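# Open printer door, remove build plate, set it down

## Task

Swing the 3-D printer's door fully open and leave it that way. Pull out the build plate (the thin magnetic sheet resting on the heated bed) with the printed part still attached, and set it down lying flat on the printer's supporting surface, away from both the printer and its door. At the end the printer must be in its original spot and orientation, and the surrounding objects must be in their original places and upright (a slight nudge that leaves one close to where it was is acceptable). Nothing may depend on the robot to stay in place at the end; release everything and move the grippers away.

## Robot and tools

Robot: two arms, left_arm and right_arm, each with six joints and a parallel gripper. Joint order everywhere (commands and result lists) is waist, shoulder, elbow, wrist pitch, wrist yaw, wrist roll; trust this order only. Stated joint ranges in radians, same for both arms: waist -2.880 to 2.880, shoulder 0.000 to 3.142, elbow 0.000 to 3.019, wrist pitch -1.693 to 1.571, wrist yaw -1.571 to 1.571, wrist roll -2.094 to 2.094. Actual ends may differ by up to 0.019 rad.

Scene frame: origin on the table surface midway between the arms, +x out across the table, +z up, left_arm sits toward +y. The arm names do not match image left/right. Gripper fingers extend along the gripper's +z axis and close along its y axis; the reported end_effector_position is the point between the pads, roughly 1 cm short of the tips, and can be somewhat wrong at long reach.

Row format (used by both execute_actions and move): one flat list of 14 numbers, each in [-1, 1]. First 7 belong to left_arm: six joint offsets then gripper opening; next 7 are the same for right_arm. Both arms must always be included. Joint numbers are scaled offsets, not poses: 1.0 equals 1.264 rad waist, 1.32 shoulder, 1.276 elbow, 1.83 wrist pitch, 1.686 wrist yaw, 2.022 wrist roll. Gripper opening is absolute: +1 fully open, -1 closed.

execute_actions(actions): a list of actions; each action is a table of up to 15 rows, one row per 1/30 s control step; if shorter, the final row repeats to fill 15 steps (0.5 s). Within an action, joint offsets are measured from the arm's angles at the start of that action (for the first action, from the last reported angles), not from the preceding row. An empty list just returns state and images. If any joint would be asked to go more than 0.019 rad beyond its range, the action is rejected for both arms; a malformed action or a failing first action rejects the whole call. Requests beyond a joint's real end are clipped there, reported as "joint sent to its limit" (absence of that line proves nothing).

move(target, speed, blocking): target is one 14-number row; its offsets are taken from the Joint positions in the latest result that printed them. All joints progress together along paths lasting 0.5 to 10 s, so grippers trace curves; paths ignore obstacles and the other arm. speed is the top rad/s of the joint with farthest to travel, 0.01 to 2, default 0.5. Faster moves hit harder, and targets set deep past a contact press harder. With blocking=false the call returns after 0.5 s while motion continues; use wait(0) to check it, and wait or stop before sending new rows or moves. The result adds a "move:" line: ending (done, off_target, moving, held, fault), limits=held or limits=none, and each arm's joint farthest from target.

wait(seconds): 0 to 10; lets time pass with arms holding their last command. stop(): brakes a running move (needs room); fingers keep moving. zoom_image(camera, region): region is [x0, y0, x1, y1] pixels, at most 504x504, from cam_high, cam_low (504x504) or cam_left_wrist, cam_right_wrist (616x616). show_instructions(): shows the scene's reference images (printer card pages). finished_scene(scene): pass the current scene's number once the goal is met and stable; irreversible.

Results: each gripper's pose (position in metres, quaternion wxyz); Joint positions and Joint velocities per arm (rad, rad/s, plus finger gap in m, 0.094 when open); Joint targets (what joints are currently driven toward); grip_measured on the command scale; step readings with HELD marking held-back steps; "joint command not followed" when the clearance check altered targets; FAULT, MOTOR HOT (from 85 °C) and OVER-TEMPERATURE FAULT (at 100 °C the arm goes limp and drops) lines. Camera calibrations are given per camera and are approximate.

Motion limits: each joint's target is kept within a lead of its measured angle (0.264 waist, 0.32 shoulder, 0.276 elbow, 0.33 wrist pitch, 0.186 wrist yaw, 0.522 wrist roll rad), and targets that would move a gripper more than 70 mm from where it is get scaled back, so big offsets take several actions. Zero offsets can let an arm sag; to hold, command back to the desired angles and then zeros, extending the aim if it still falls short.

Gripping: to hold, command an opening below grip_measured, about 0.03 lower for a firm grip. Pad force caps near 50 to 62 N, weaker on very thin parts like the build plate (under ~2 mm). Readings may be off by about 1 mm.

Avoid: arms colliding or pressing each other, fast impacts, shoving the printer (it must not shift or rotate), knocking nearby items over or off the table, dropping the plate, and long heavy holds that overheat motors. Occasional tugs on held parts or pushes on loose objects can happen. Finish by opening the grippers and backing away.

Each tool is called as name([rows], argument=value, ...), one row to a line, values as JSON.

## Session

show_instructions()

execute_actions(actions=[])

Reference images for this scene: printer card page 2, printer card page 3.

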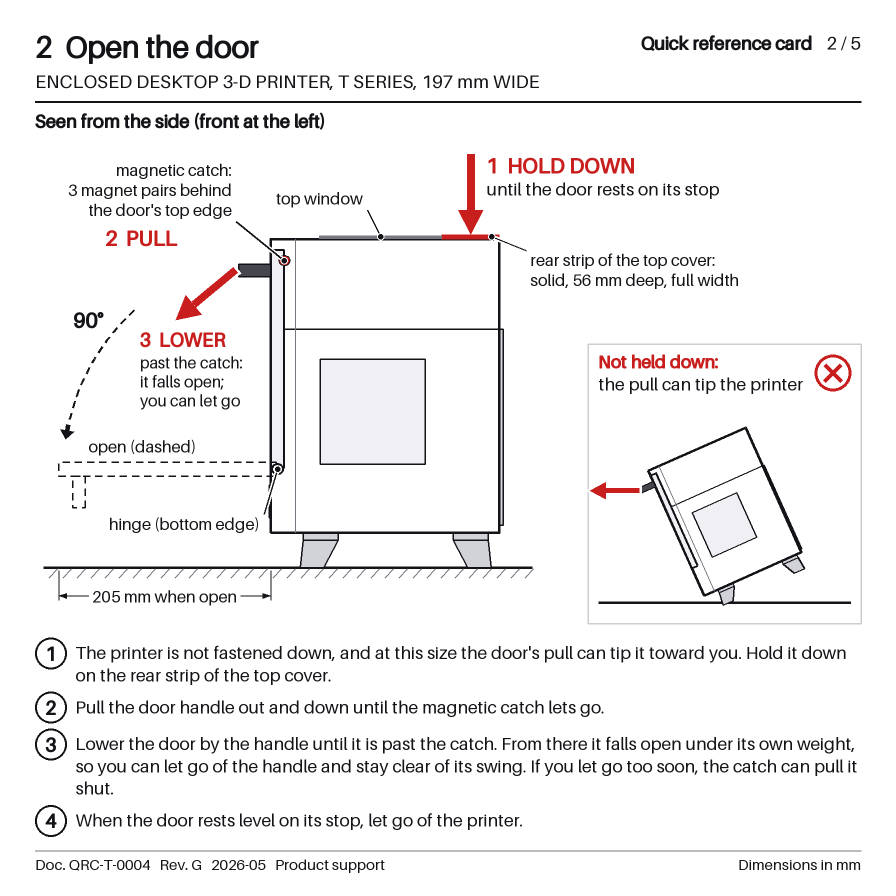

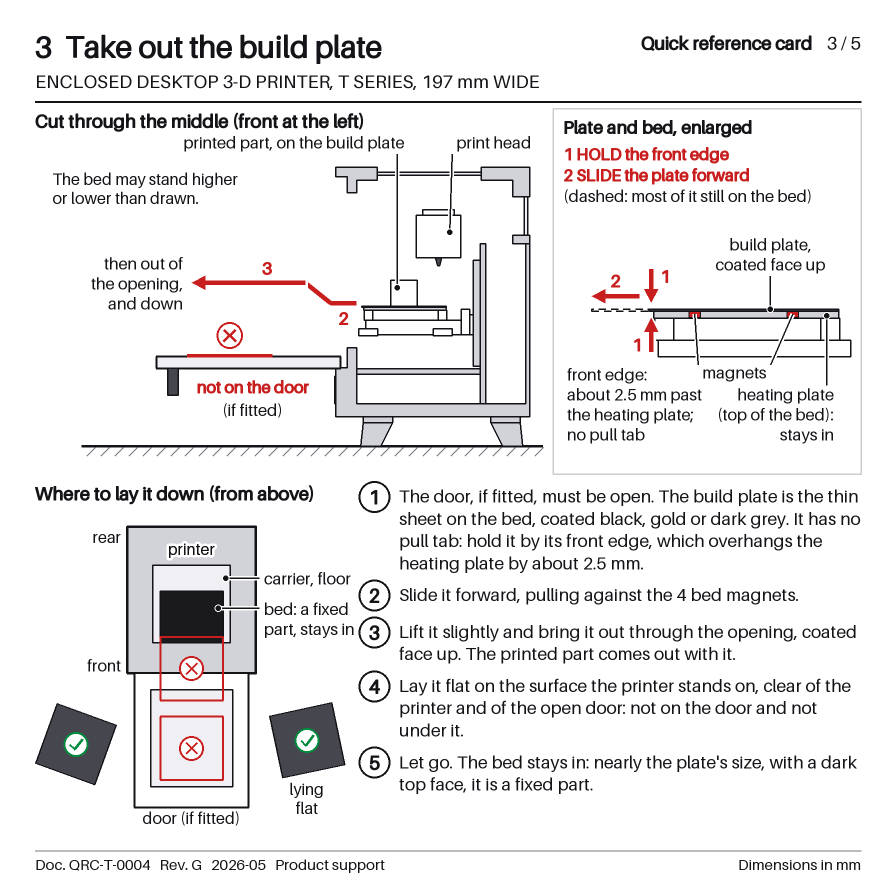

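Scene clock: 0.00 s.
left_arm: end_effector_position=(+0.5217, +0.2974, +0.4862) grip_measured=+1.000 end_effector_quat_wxyz=(+0.702, +0.005, +0.712, +0.001) | right_arm: end_effector_position=(+0.5160, -0.2981, +0.4886) grip_measured=+1.000 end_effector_quat_wxyz=(+0.705, +0.005, +0.709, +0.002)
Joint names: [waist, shoulder, elbow, wrist pitch, wrist yaw, wrist roll]
Joint positions: left_arm=[-0.003  1.054  1.045 -0.006  0.002  0.009  0.094] | right_arm=[ 0.009  1.038  1.035 -0.002  0.014  0.011  0.094]
Joint velocities: left_arm=[-0.015 -0.005 -0.022  0.002 -0.051 -0.022  0.   ] | right_arm=[-0.015 -0.005 -0.002  0.002 -0.022 -0.051  0.   ]
Motor temperatures (°C, as the motors report them): left_arm=[25 27 31 26 24 27] | right_arm=[25 25 27 26 26 25]
Joint targets: left_arm=[-0.003 1.059 1.067 -0.004 0.002 0.009] | right_arm=[0.009 1.034 1.072 0.005 0.014 0.011]

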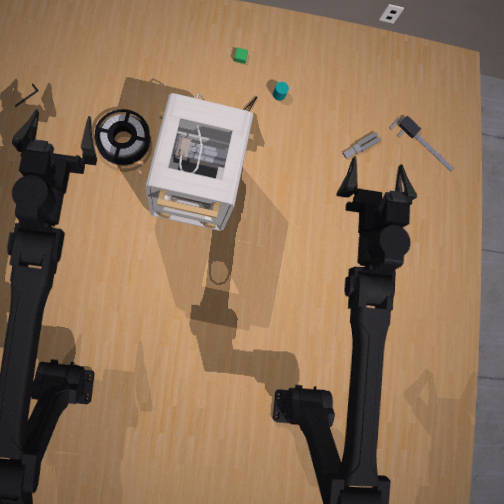

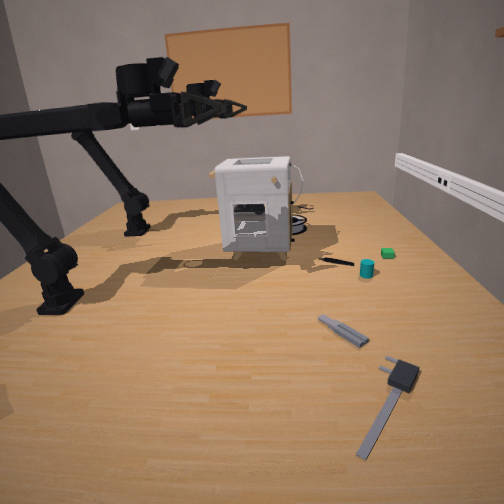

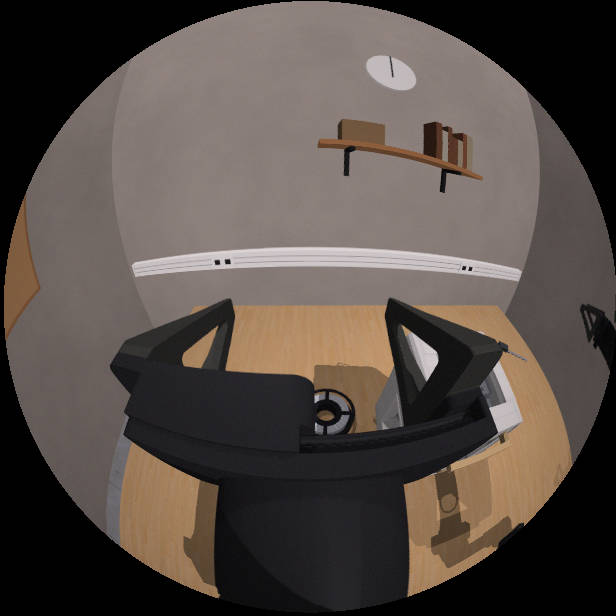

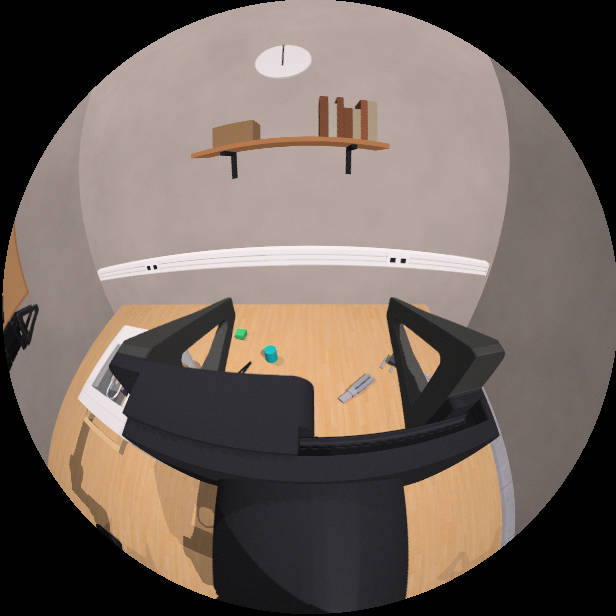

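execute_actions(actions=[])

zoom_image(camera="cam_high", region=[110, 60, 290, 240])

Scene clock: 4.33 s.
left_arm: end_effector_position=(+0.5217, +0.2974, +0.4862) grip_measured=+1.000 end_effector_quat_wxyz=(+0.702, +0.005, +0.712, +0.001) | right_arm: end_effector_position=(+0.5160, -0.2981, +0.4886) grip_measured=+1.000 end_effector_quat_wxyz=(+0.705, +0.005, +0.709, +0.002)
Joint names: [waist, shoulder, elbow, wrist pitch, wrist yaw, wrist roll]
Joint positions: left_arm=[-0.003  1.054  1.045 -0.006  0.002  0.009  0.094] | right_arm=[ 0.009  1.038  1.035 -0.002  0.014  0.011  0.094]
Joint velocities: left_arm=[-0.005  0.005 -0.002 -0.002 -0.066 -0.007  0.   ] | right_arm=[-0.024 -0.015  0.002  0.002  0.007  0.051  0.   ]
Motor temperatures (°C, as the motors report them): left_arm=[25 27 33 26 24 27] | right_arm=[25 26 30 26 26 25]
Joint targets: left_arm=[-0.003 1.059 1.067 -0.004 0.002 0.009] | right_arm=[0.009 1.034 1.072 0.005 0.014 0.011]

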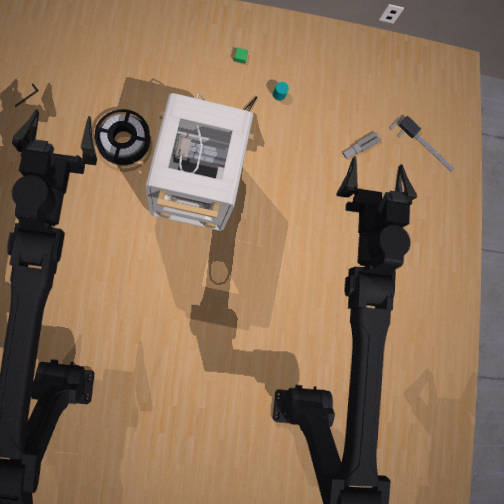

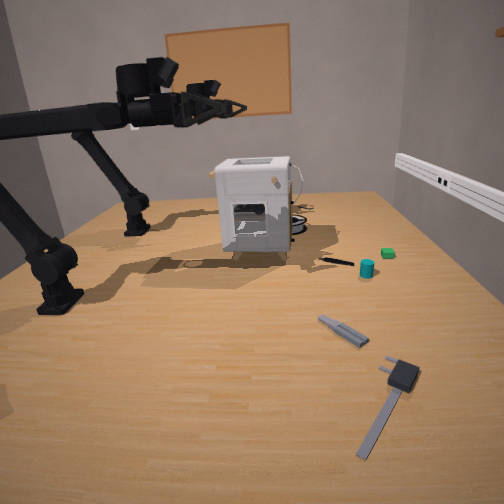

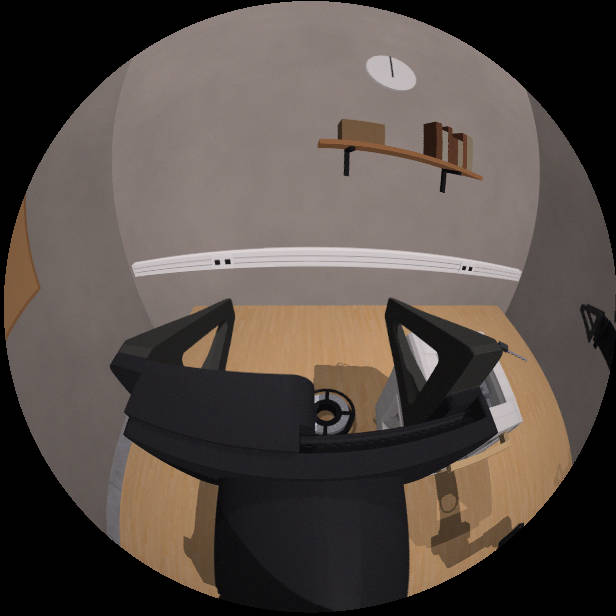

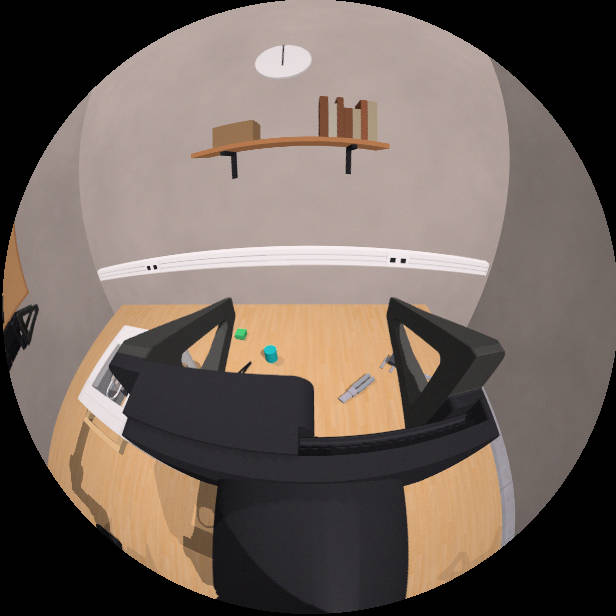

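Region (110, 60, 290, 240) of cam_high's 504x504 image, scaled by 2.800, with more detail than that image has.

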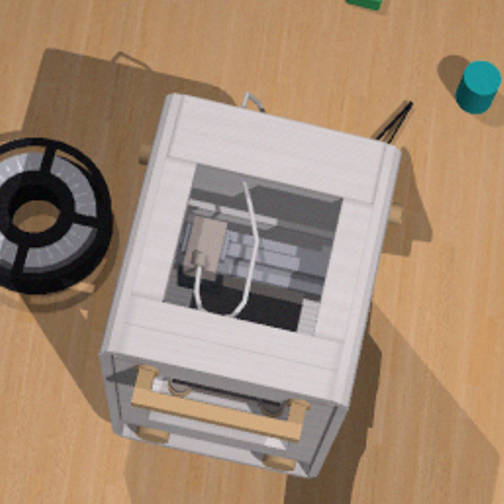

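move(target=[-0.224,0.417,0.526,-0.413,0,0,-1, 0.533,0.39,0.627,-0.836,-0.008,-0.42,-0.3], speed=0.6)

Scene clock: 14.27 s.
left_arm: end_effector_position=(+0.6430, +0.1159, +0.3881) grip_measured=-0.982 end_effector_quat_wxyz=(+0.433, +0.129, +0.890, -0.060) | right_arm: end_effector_position=(+0.4022, +0.0244, +0.3575) grip_measured=-0.298 end_effector_quat_wxyz=(-0.135, +0.679, -0.722, +0.011)
Joint names: [waist, shoulder, elbow, wrist pitch, wrist yaw, wrist roll]
Joint positions: left_arm=[-0.278  1.585  1.669 -0.751  0.002  0.009  0.001] | right_arm=[ 0.68   1.54   1.759 -1.519  0.002 -0.829  0.033]
Joint velocities: left_arm=[-0.005 -0.024 -0.022 -0.007 -0.066 -0.066  0.   ] | right_arm=[-0.015 -0.005  0.002  0.007  0.037  0.081 -0.   ]
Motor temperatures (°C, as the motors report them): left_arm=[25 28 36 26 24 27] | right_arm=[25 26 34 26 26 25]
Joint targets: left_arm=[-0.286 1.604 1.716 -0.762 0.002 0.009] | right_arm=[0.683 1.553 1.835 -1.532 0.000 -0.838]
move: off_target (left_arm, right_arm); limits=none; left_arm: farthest joint: the elbow, 0.048 radians from its target (0.671 radians at the start); right_arm: farthest joint: the elbow, 0.076 radians from its target (0.800 radians at the start)
camera_calibration (this result's frames):
cam_left_wrist: T_world_to_cam=[[-0.28525, -0.958448, 0.00305516, 0.293667], [-0.920168, 0.272962, -0.280682, 0.67136], [0.268185, -0.0828758, -0.959796, 0.334503], [0, 0, 0, 1]] pos_world=[0.611823, 0.125931, 0.508596]
cam_right_wrist: T_world_to_cam=[[0.976204, -0.0862586, 0.198959, -0.457505], [-0.164466, -0.892486, 0.420024, -0.0576614], [0.141338, -0.442751, -0.885435, 0.391537], [0, 0, 0, 1]] pos_world=[0.381796, 0.0824277, 0.461925]

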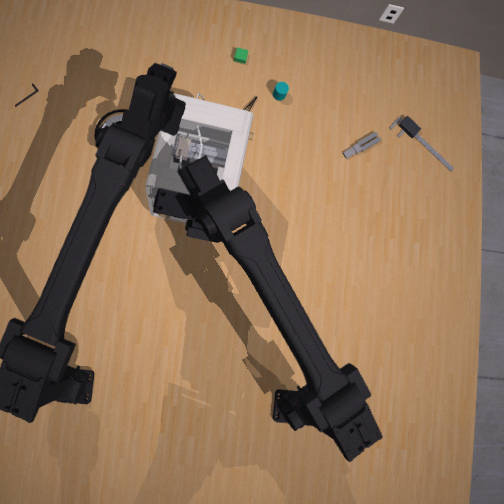

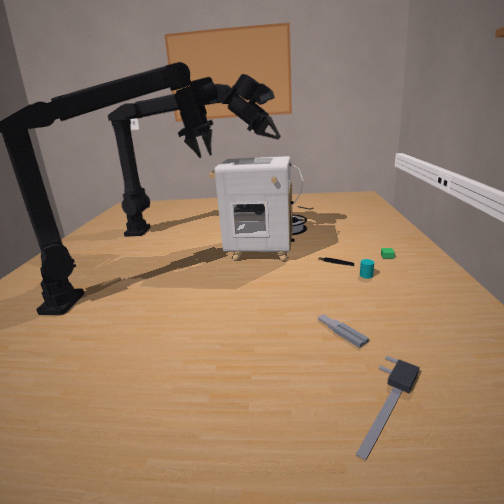

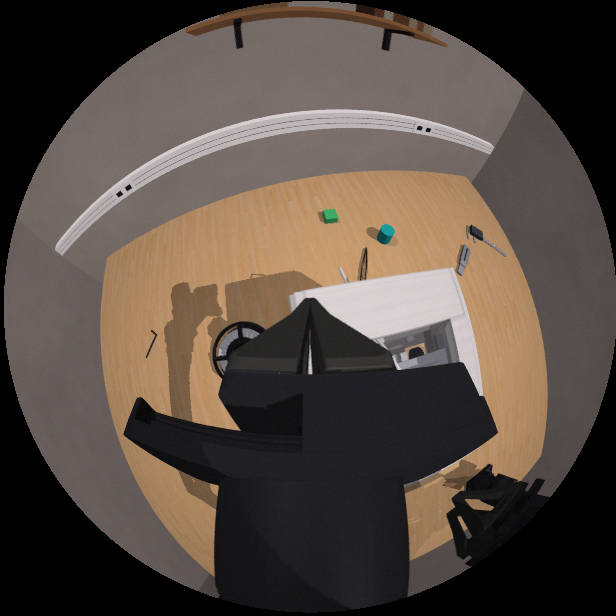

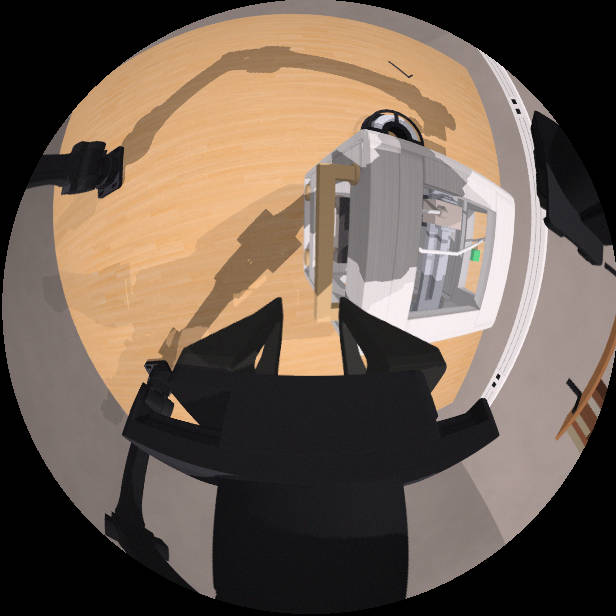

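move(target=[-0.04,0.075,0.02,-0.06,0,0,-1, -0.02,0.03,-0.06,0.065,0,0,-0.3], speed=0.1)

Scene clock: 18.37 s.
left_arm: end_effector_position=(+0.6360, +0.0933, +0.3301) grip_measured=-0.982 end_effector_quat_wxyz=(+0.362, +0.150, +0.918, -0.056) | right_arm: end_effector_position=(+0.4196, +0.0304, +0.3208) grip_measured=-0.298 end_effector_quat_wxyz=(-0.137, +0.674, -0.725, +0.012)
Joint names: [waist, shoulder, elbow, wrist pitch, wrist yaw, wrist roll]
Joint positions: left_arm=[-0.313  1.649  1.669 -0.841  0.002  0.009  0.001] | right_arm=[ 0.668  1.566  1.691 -1.419  0.002 -0.83   0.033]
Joint velocities: left_arm=[-0.005  0.005  0.012 -0.022 -0.051 -0.051 -0.   ] | right_arm=[-0.024  0.005 -0.022 -0.017 -0.051  0.022 -0.   ]
Motor temperatures (°C, as the motors report them): left_arm=[25 28 37 26 24 27] | right_arm=[25 26 35 26 26 25]
Joint targets: left_arm=[-0.328 1.684 1.694 -0.860 0.003 0.009] | right_arm=[0.655 1.579 1.682 -1.400 0.002 -0.829]
move: off_target (left_arm); limits=none; left_arm: farthest joint: the shoulder, 0.035 radians from its target (0.099 radians at the start); right_arm: farthest joint: the wrist pitch, 0.019 radians from its target (0.119 radians at the start)
camera_calibration (this result's frames):
cam_left_wrist: T_world_to_cam=[[-0.317994, -0.948083, 0.00426, 0.289711], [-0.940266, 0.31479, -0.129644, 0.61379], [0.121572, -0.0452316, -0.991551, 0.379034], [0, 0, 0, 1]] pos_world=[0.623172, 0.0986, 0.454172]
cam_right_wrist: T_world_to_cam=[[0.974381, -0.097665, 0.202593, -0.466746], [-0.176035, -0.891825, 0.416725, -0.0281472], [0.139978, -0.441712, -0.88617, 0.359976], [0, 0, 0, 1]] pos_world=[0.399445, 0.0883185, 0.425289]

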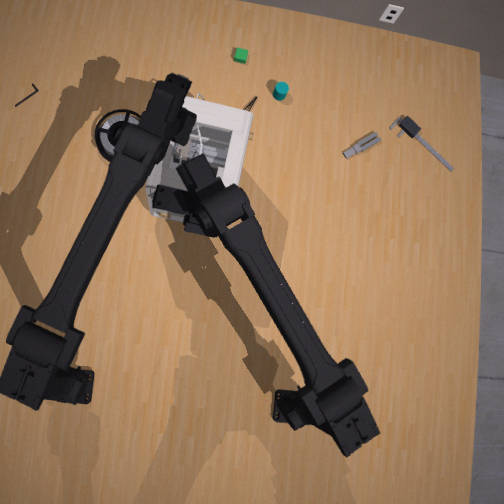

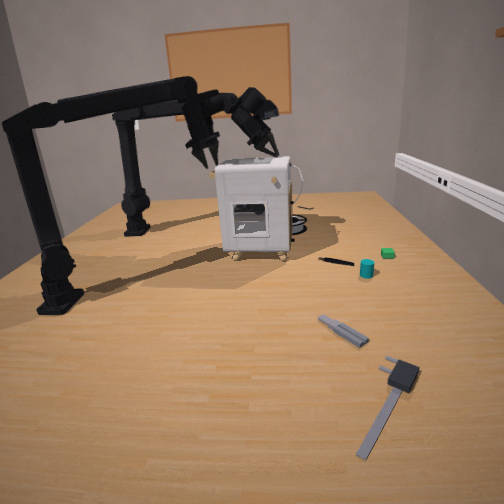

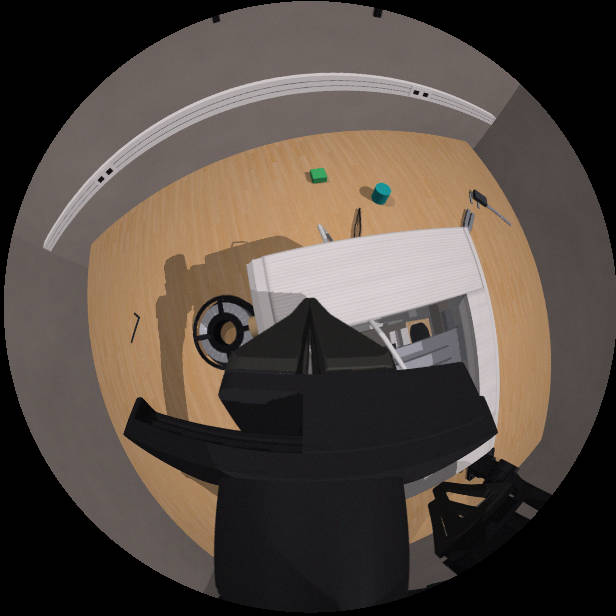

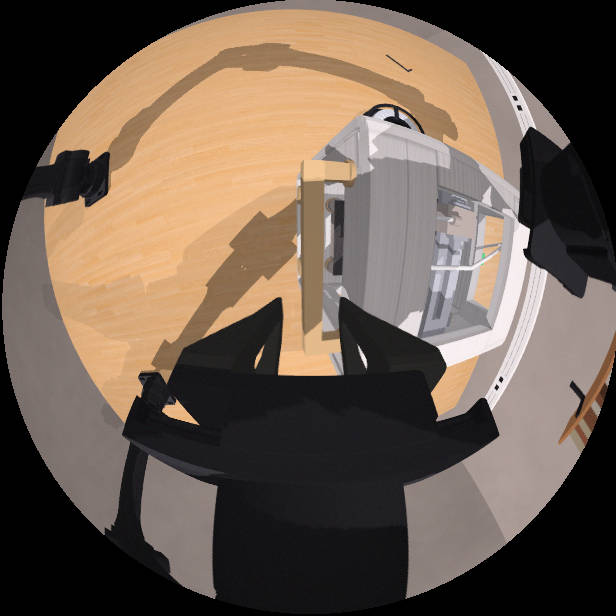

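move(target=[0,0.06,-0.02,-0.014,0,0,-1, 0.014,0.023,-0.048,0.048,0,0,-0.3], speed=0.06)

Scene clock: 20.77 s.
left_arm: end_effector_position=(+0.6363, +0.0932, +0.3287) grip_measured=-0.982 end_effector_quat_wxyz=(+0.361, +0.150, +0.919, -0.056) | right_arm: end_effector_position=(+0.4249, +0.0372, +0.2940) grip_measured=-0.298 end_effector_quat_wxyz=(-0.138, +0.676, -0.724, +0.012)
Joint names: [waist, shoulder, elbow, wrist pitch, wrist yaw, wrist roll]
Joint positions: left_arm=[-0.313  1.651  1.669 -0.841  0.002  0.009  0.001] | right_arm=[ 0.672  1.582  1.639 -1.352  0.002 -0.83   0.033]
Joint velocities: left_arm=[ 0.005  0.024 -0.032 -0.002  0.022 -0.007 -0.001] | right_arm=[-0.015 -0.005 -0.022 -0.007 -0.007  0.022 -0.002]
Motor temperatures (°C, as the motors report them): left_arm=[25 28 36 26 24 27] | right_arm=[25 26 35 26 26 25]
Joint targets: left_arm=[-0.313 1.728 1.644 -0.866 0.002 0.009] | right_arm=[0.686 1.596 1.630 -1.332 0.002 -0.830]
move: off_target (left_arm); limits=none; left_arm: farthest joint: the shoulder, 0.077 radians from its target (0.079 radians at the start); right_arm: farthest joint: the wrist pitch, 0.020 radians from its target (0.088 radians at the start)
camera_calibration (this result's frames):
cam_left_wrist: T_world_to_cam=[[-0.317985, -0.948086, 0.00428417, 0.289707], [-0.940546, 0.314881, -0.127374, 0.613337], [0.119413, -0.0445326, -0.991845, 0.378968], [0, 0, 0, 1]] pos_world=[0.62374, 0.098416, 0.45276]
cam_right_wrist: T_world_to_cam=[[0.974686, -0.0939955, 0.202861, -0.46616], [-0.172756, -0.892589, 0.416461, -0.0112897], [0.141926, -0.440964, -0.886232, 0.337716], [0, 0, 0, 1]] pos_world=[0.404478, 0.0950265, 0.398562]

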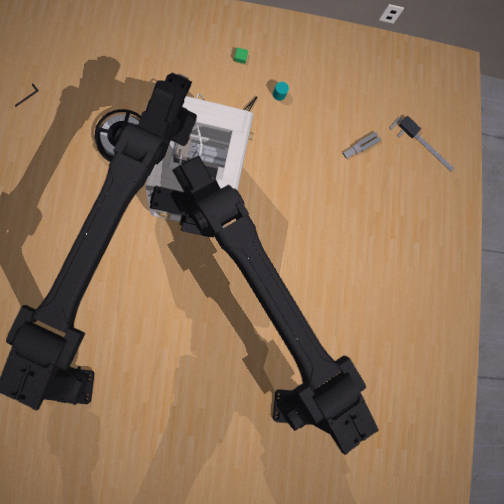

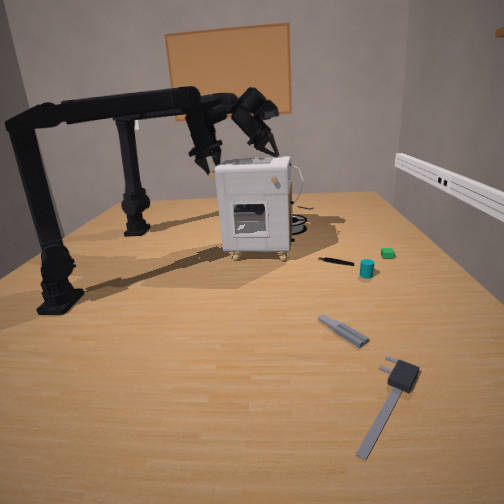

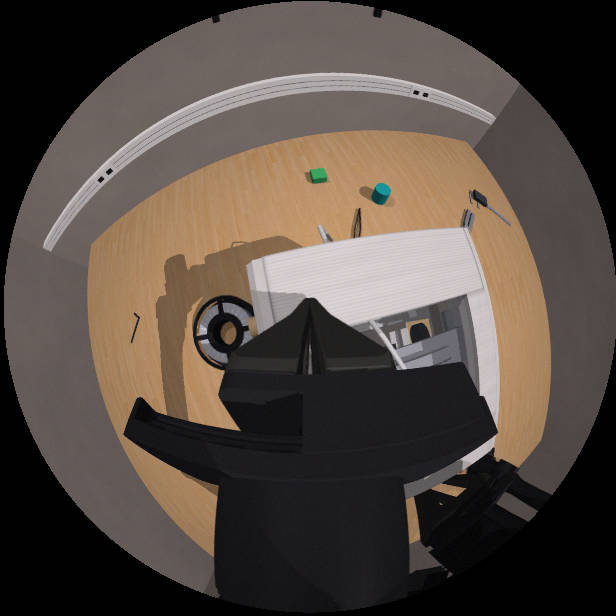

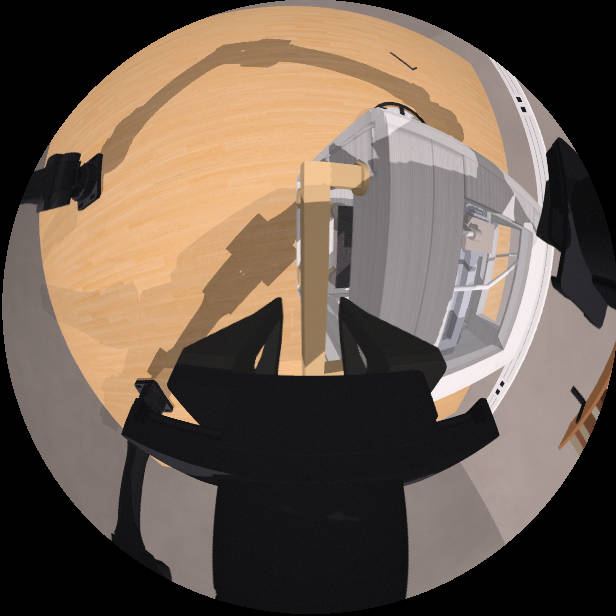

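move(target=[0,0.06,-0.02,-0.014,0,0,-1, 0.018,-0.028,-0.038,0.022,0,0,-0.4], speed=0.05)

zoom_image(camera="cam_low", region=[170, 120, 310, 270])

Scene clock: 24.47 s.
left_arm: end_effector_position=(+0.6363, +0.0932, +0.3284) grip_measured=-0.982 end_effector_quat_wxyz=(+0.361, +0.150, +0.919, -0.056) | right_arm: end_effector_position=(+0.4212, +0.0372, +0.2812) grip_measured=-0.398 end_effector_quat_wxyz=(-0.134, +0.678, -0.723, +0.011)
Joint names: [waist, shoulder, elbow, wrist pitch, wrist yaw, wrist roll]
Joint positions: left_arm=[-0.313  1.651  1.668 -0.84   0.002  0.009  0.001] | right_arm=[ 0.676  1.578  1.603 -1.327  0.002 -0.83   0.028]
Joint velocities: left_arm=[ 0.005 -0.005 -0.002  0.002  0.066  0.037 -0.001] | right_arm=[ 0.015 -0.015  0.007  0.002  0.037 -0.051  0.001]
Motor temperatures (°C, as the motors report them): left_arm=[25 28 36 26 24 27] | right_arm=[25 27 34 26 26 25]
Joint targets: left_arm=[-0.313 1.731 1.643 -0.867 0.002 0.009] | right_arm=[0.695 1.545 1.591 -1.311 0.002 -0.830]
move: off_target (left_arm, right_arm); limits=none; left_arm: farthest joint: the shoulder, 0.079 radians from its target (0.079 radians at the start); right_arm: farthest joint: the shoulder, 0.033 radians from its target (0.037 radians at the start)
camera_calibration (this result's frames):
cam_left_wrist: T_world_to_cam=[[-0.317985, -0.948086, 0.00428417, 0.289709], [-0.940546, 0.314881, -0.127374, 0.613304], [0.119413, -0.0445326, -0.991845, 0.378678], [0, 0, 0, 1]] pos_world=[0.623745, 0.0984145, 0.452468]
cam_right_wrist: T_world_to_cam=[[0.97638, -0.0888545, 0.196945, -0.459213], [-0.166265, -0.891103, 0.422245, -0.0110486], [0.13798, -0.445017, -0.884828, 0.328293], [0, 0, 0, 1]] pos_world=[0.401231, 0.0954472, 0.385587]

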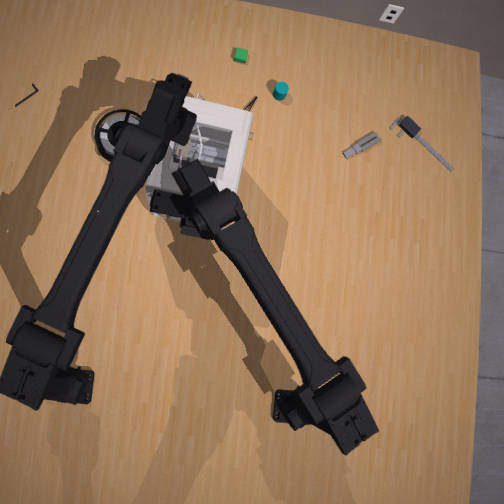

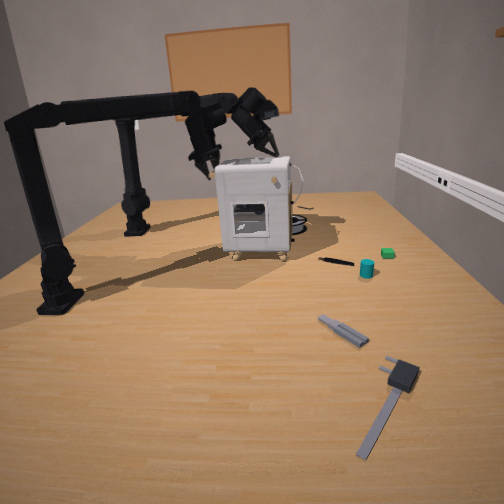

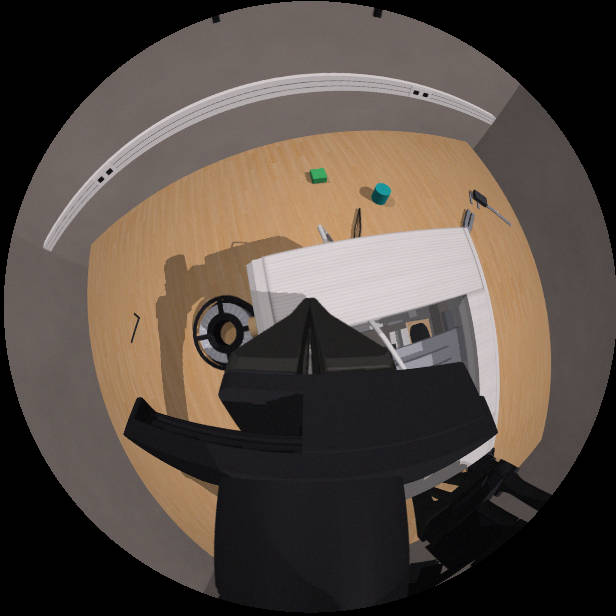

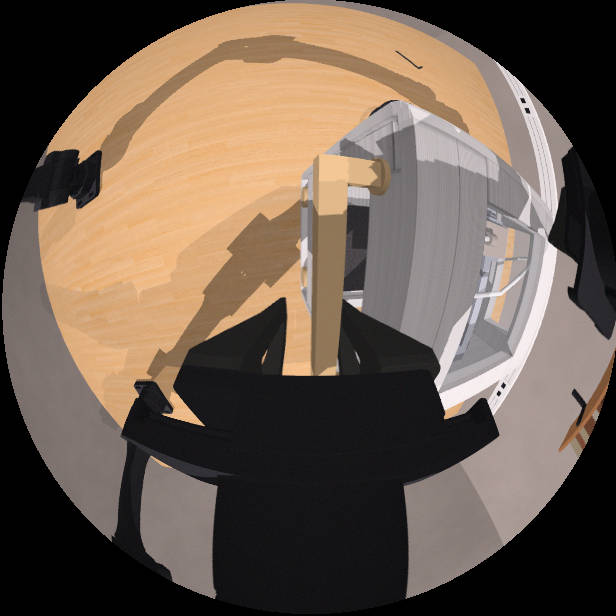

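Region (170, 120, 310, 270) of cam_low's 504x504 image, scaled by 3.360, with more detail than that image has; it fills the left 470 columns of this view, and the rest is white.

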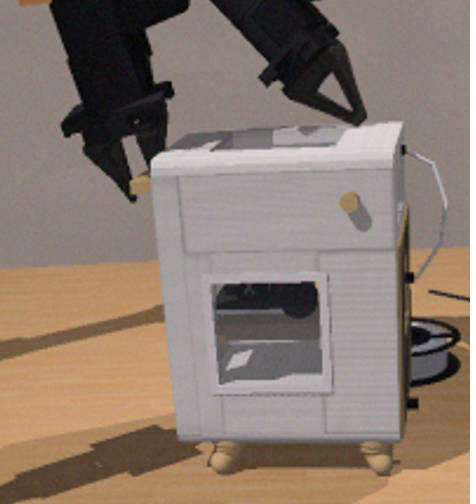

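move(target=[0,0.06,-0.02,-0.014,0,0,-1, 0.065,-0.14,-0.183,0.106,0,0.03,-0.4], speed=0.1)

Scene clock: 28.30 s.
left_arm: end_effector_position=(+0.6362, +0.0933, +0.3283) grip_measured=-0.982 end_effector_quat_wxyz=(+0.361, +0.150, +0.919, -0.056) | right_arm: end_effector_position=(+0.4029, +0.0362, +0.2735) grip_measured=-0.398 end_effector_quat_wxyz=(-0.210, +0.662, -0.719, +0.018)
Joint names: [waist, shoulder, elbow, wrist pitch, wrist yaw, wrist roll]
Joint positions: left_arm=[-0.313  1.651  1.666 -0.838  0.002  0.009  0.001] | right_arm=[ 0.702  1.445  1.4   -1.101  0.019 -0.79   0.028]
Joint velocities: left_arm=[ 0.005 -0.015  0.012 -0.007 -0.051 -0.007 -0.   ] | right_arm=[-0.005 -0.005 -0.002 -0.007 -0.007 -0.022 -0.   ]
Motor temperatures (°C, as the motors report them): left_arm=[25 28 36 26 24 27] | right_arm=[25 27 34 26 26 25]
Joint targets: left_arm=[-0.313 1.731 1.642 -0.865 0.001 0.009] | right_arm=[0.759 1.393 1.369 -1.133 0.001 -0.769]
move: off_target (left_arm, right_arm); limits=none; left_arm: farthest joint: the shoulder, 0.080 radians from its target (0.079 radians at the start); right_arm: farthest joint: the waist, 0.056 radians from its target (0.082 radians at the start)
camera_calibration (this result's frames):
cam_left_wrist: T_world_to_cam=[[-0.317988, -0.948085, 0.00427611, 0.289712], [-0.940453, 0.314851, -0.128131, 0.613345], [0.120133, -0.0447656, -0.991748, 0.37814], [0, 0, 0, 1]] pos_world=[0.62352, 0.0984873, 0.452369]
cam_right_wrist: T_world_to_cam=[[0.943769, -0.129949, 0.303995, -0.454598], [-0.226863, -0.923415, 0.309577, 0.0447213], [0.240484, -0.361135, -0.900971, 0.28358], [0, 0, 0, 1]] pos_world=[0.370985, 0.0846323, 0.379848]

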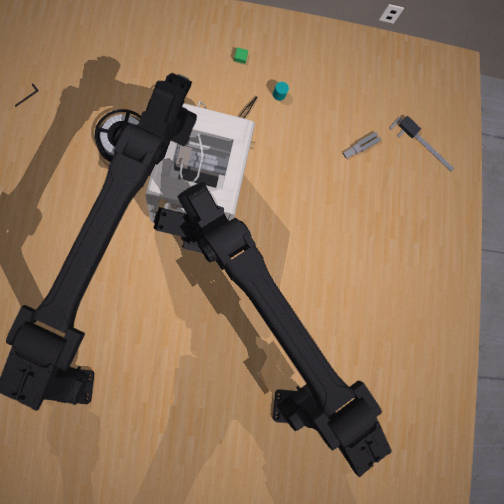

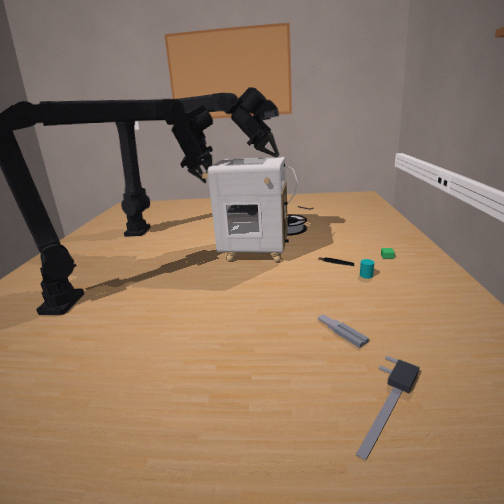

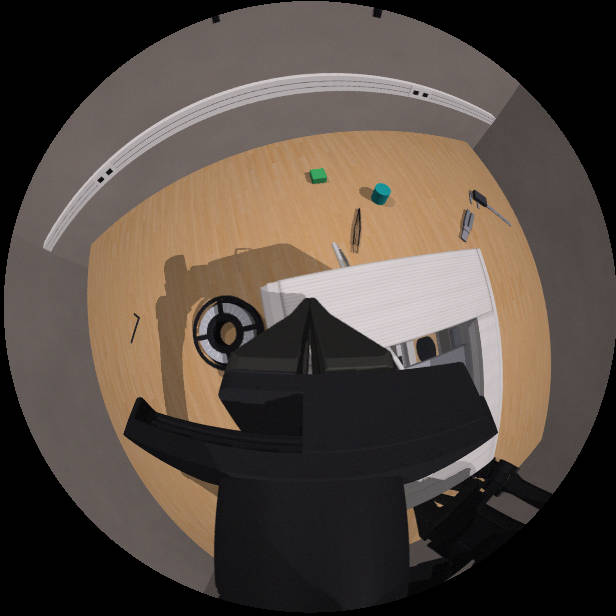

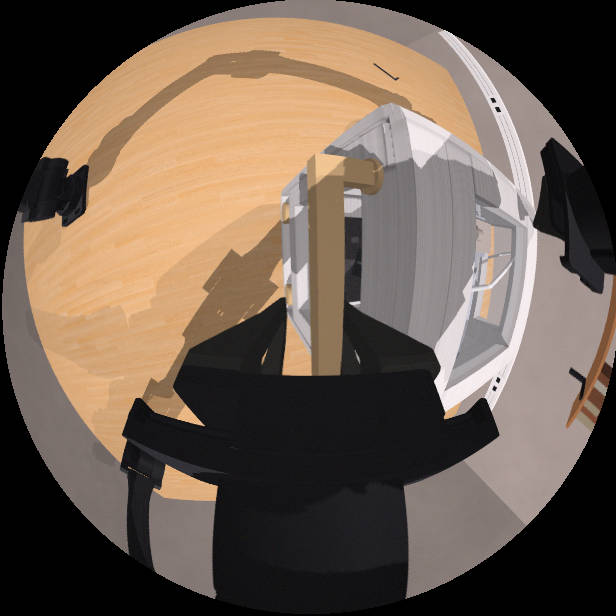

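move(target=[0,-0.04,0.04,0,0,0,-1, 0,0,0.03,0,0,0,-0.8], speed=0.05)

Scene clock: 31.03 s.
left_arm: end_effector_position=(+0.6268, +0.0963, +0.3639) grip_measured=-0.982 end_effector_quat_wxyz=(+0.387, +0.148, +0.908, -0.060) | right_arm: end_effector_position=(+0.4097, +0.0354, +0.2752) grip_measured=-0.754 end_effector_quat_wxyz=(-0.219, +0.663, -0.715, +0.025)
Joint names: [waist, shoulder, elbow, wrist pitch, wrist yaw, wrist roll]
Joint positions: left_arm=[-0.313  1.6    1.671 -0.837  0.002  0.009  0.001] | right_arm=[ 0.695  1.447  1.401 -1.081  0.025 -0.807  0.012]
Joint velocities: left_arm=[-0.005 -0.015 -0.012  0.012 -0.007 -0.051 -0.001] | right_arm=[ 0.005 -0.015 -0.002 -0.002  0.037 -0.007 -0.   ]
Motor temperatures (°C, as the motors report them): left_arm=[25 28 36 26 24 27] | right_arm=[25 27 34 26 26 25]
Joint targets: left_arm=[-0.313 1.598 1.717 -0.839 0.002 0.009] | right_arm=[0.703 1.445 1.438 -1.101 0.019 -0.790]
move: off_target (left_arm, right_arm); limits=none; left_arm: farthest joint: the elbow, 0.046 radians from its target (0.051 radians at the start); right_arm: farthest joint: the elbow, 0.038 radians from its target (0.038 radians at the start)
camera_calibration (this result's frames):
cam_left_wrist: T_world_to_cam=[[-0.318465, -0.947927, 0.00392955, 0.289799], [-0.931866, 0.312304, -0.18464, 0.623532], [0.173798, -0.0624631, -0.982798, 0.379517], [0, 0, 0, 1]] pos_world=[0.60738, 0.103683, 0.486979]
cam_right_wrist: T_world_to_cam=[[0.93721, -0.126126, 0.325162, -0.4649], [-0.229322, -0.925295, 0.302062, 0.0481902], [0.262772, -0.357662, -0.896119, 0.272636], [0, 0, 0, 1]] pos_world=[0.375118, 0.0834659, 0.380926]

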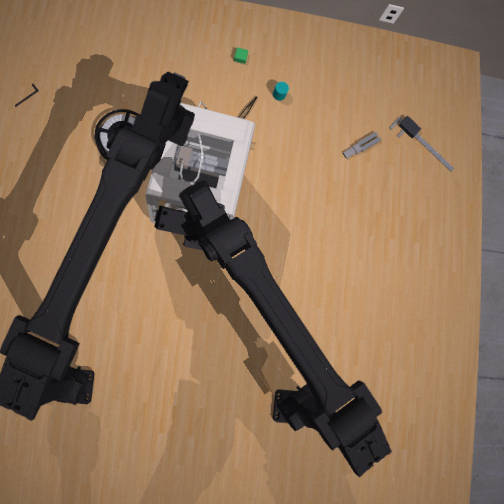

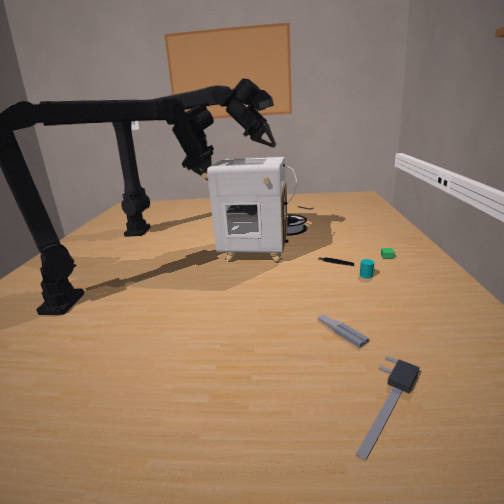

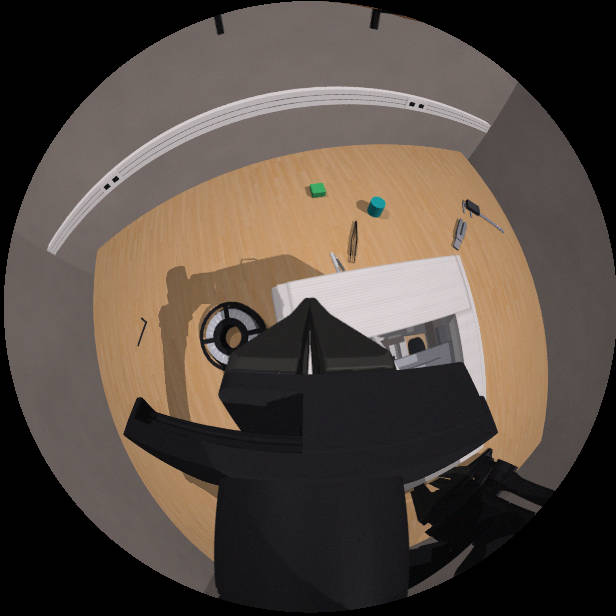

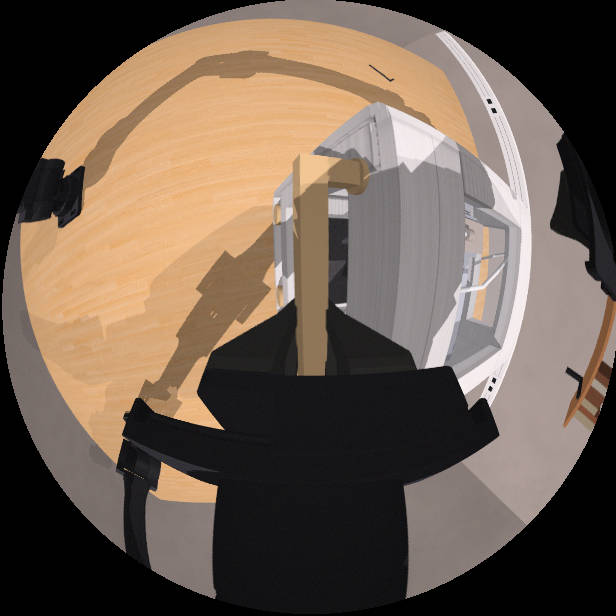

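move(target=[0,0,0.04,0,0,0,-1, -0.036,0.05,0.074,0.01,0,-0.01,-0.8], speed=0.04)

Scene clock: 34.70 s.
left_arm: end_effector_position=(+0.6273, +0.0961, +0.3660) grip_measured=-0.982 end_effector_quat_wxyz=(+0.389, +0.148, +0.907, -0.061) | right_arm: end_effector_position=(+0.4124, +0.0356, +0.2757) grip_measured=-0.754 end_effector_quat_wxyz=(-0.217, +0.666, -0.714, +0.021)
Joint names: [waist, shoulder, elbow, wrist pitch, wrist yaw, wrist roll]
Joint positions: left_arm=[-0.313  1.6    1.675 -0.837  0.002  0.009  0.001] | right_arm=[ 0.689  1.455  1.413 -1.09   0.014 -0.816  0.012]
Joint velocities: left_arm=[ 0.005 -0.024 -0.002 -0.017 -0.037 -0.037  0.   ] | right_arm=[-0.005  0.005  0.012 -0.007  0.007 -0.051 -0.   ]
Motor temperatures (°C, as the motors report them): left_arm=[25 29 37 26 24 27] | right_arm=[25 27 35 26 26 25]
Joint targets: left_arm=[-0.313 1.600 1.722 -0.837 0.002 0.009] | right_arm=[0.649 1.513 1.495 -1.063 0.025 -0.827]
move: off_target (left_arm, right_arm); limits=none; left_arm: farthest joint: the elbow, 0.047 radians from its target (0.051 radians at the start); right_arm: farthest joint: the elbow, 0.083 radians from its target (0.095 radians at the start)
camera_calibration (this result's frames):
cam_left_wrist: T_world_to_cam=[[-0.318479, -0.947922, 0.00388732, 0.289821], [-0.931189, 0.312085, -0.188387, 0.625427], [0.177363, -0.0636173, -0.982087, 0.379124], [0, 0, 0, 1]] pos_world=[0.60745, 0.10366, 0.489029]
cam_right_wrist: T_world_to_cam=[[0.940741, -0.119573, 0.317347, -0.467038], [-0.220154, -0.927116, 0.303296, 0.0447636], [0.257952, -0.355188, -0.8985, 0.274997], [0, 0, 0, 1]] pos_world=[0.378281, 0.0833317, 0.381722]

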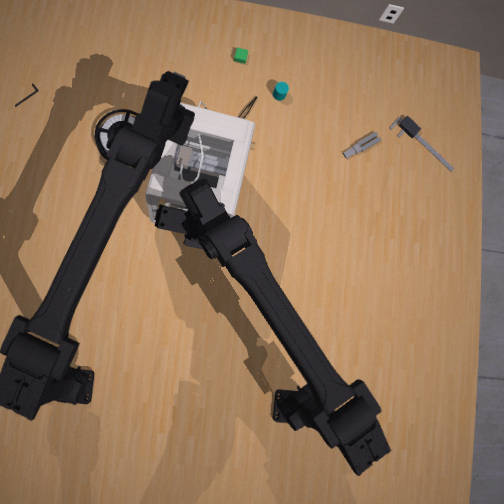

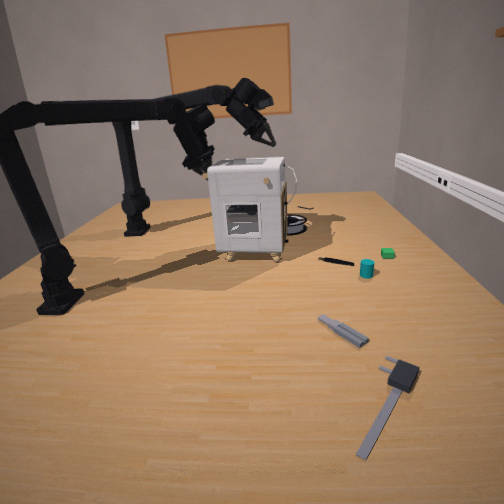

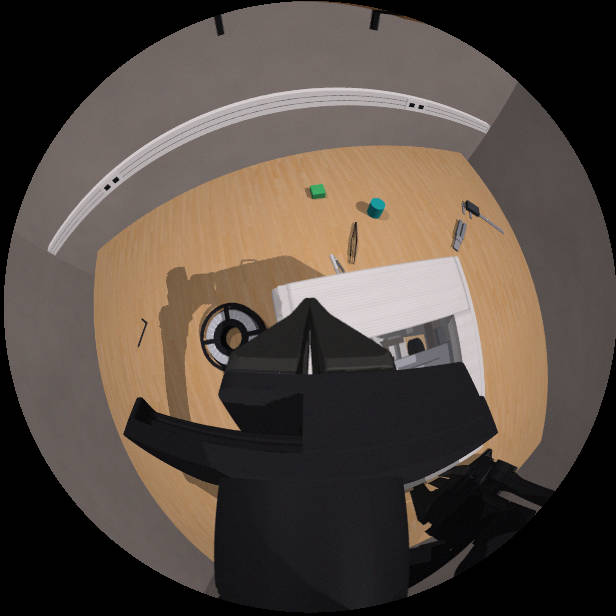

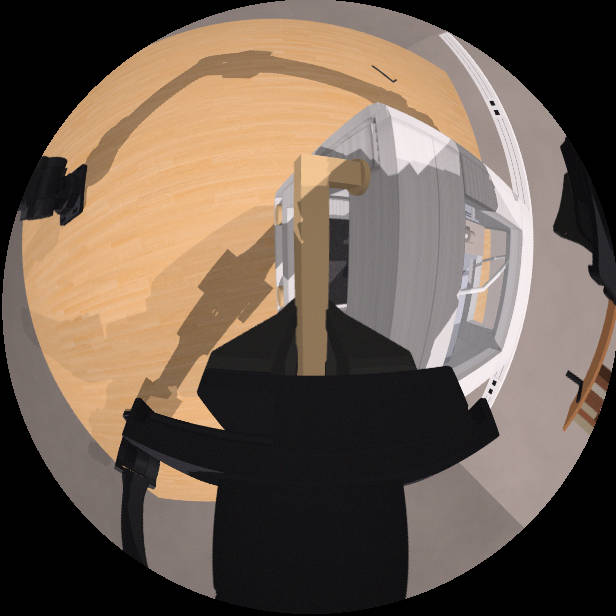

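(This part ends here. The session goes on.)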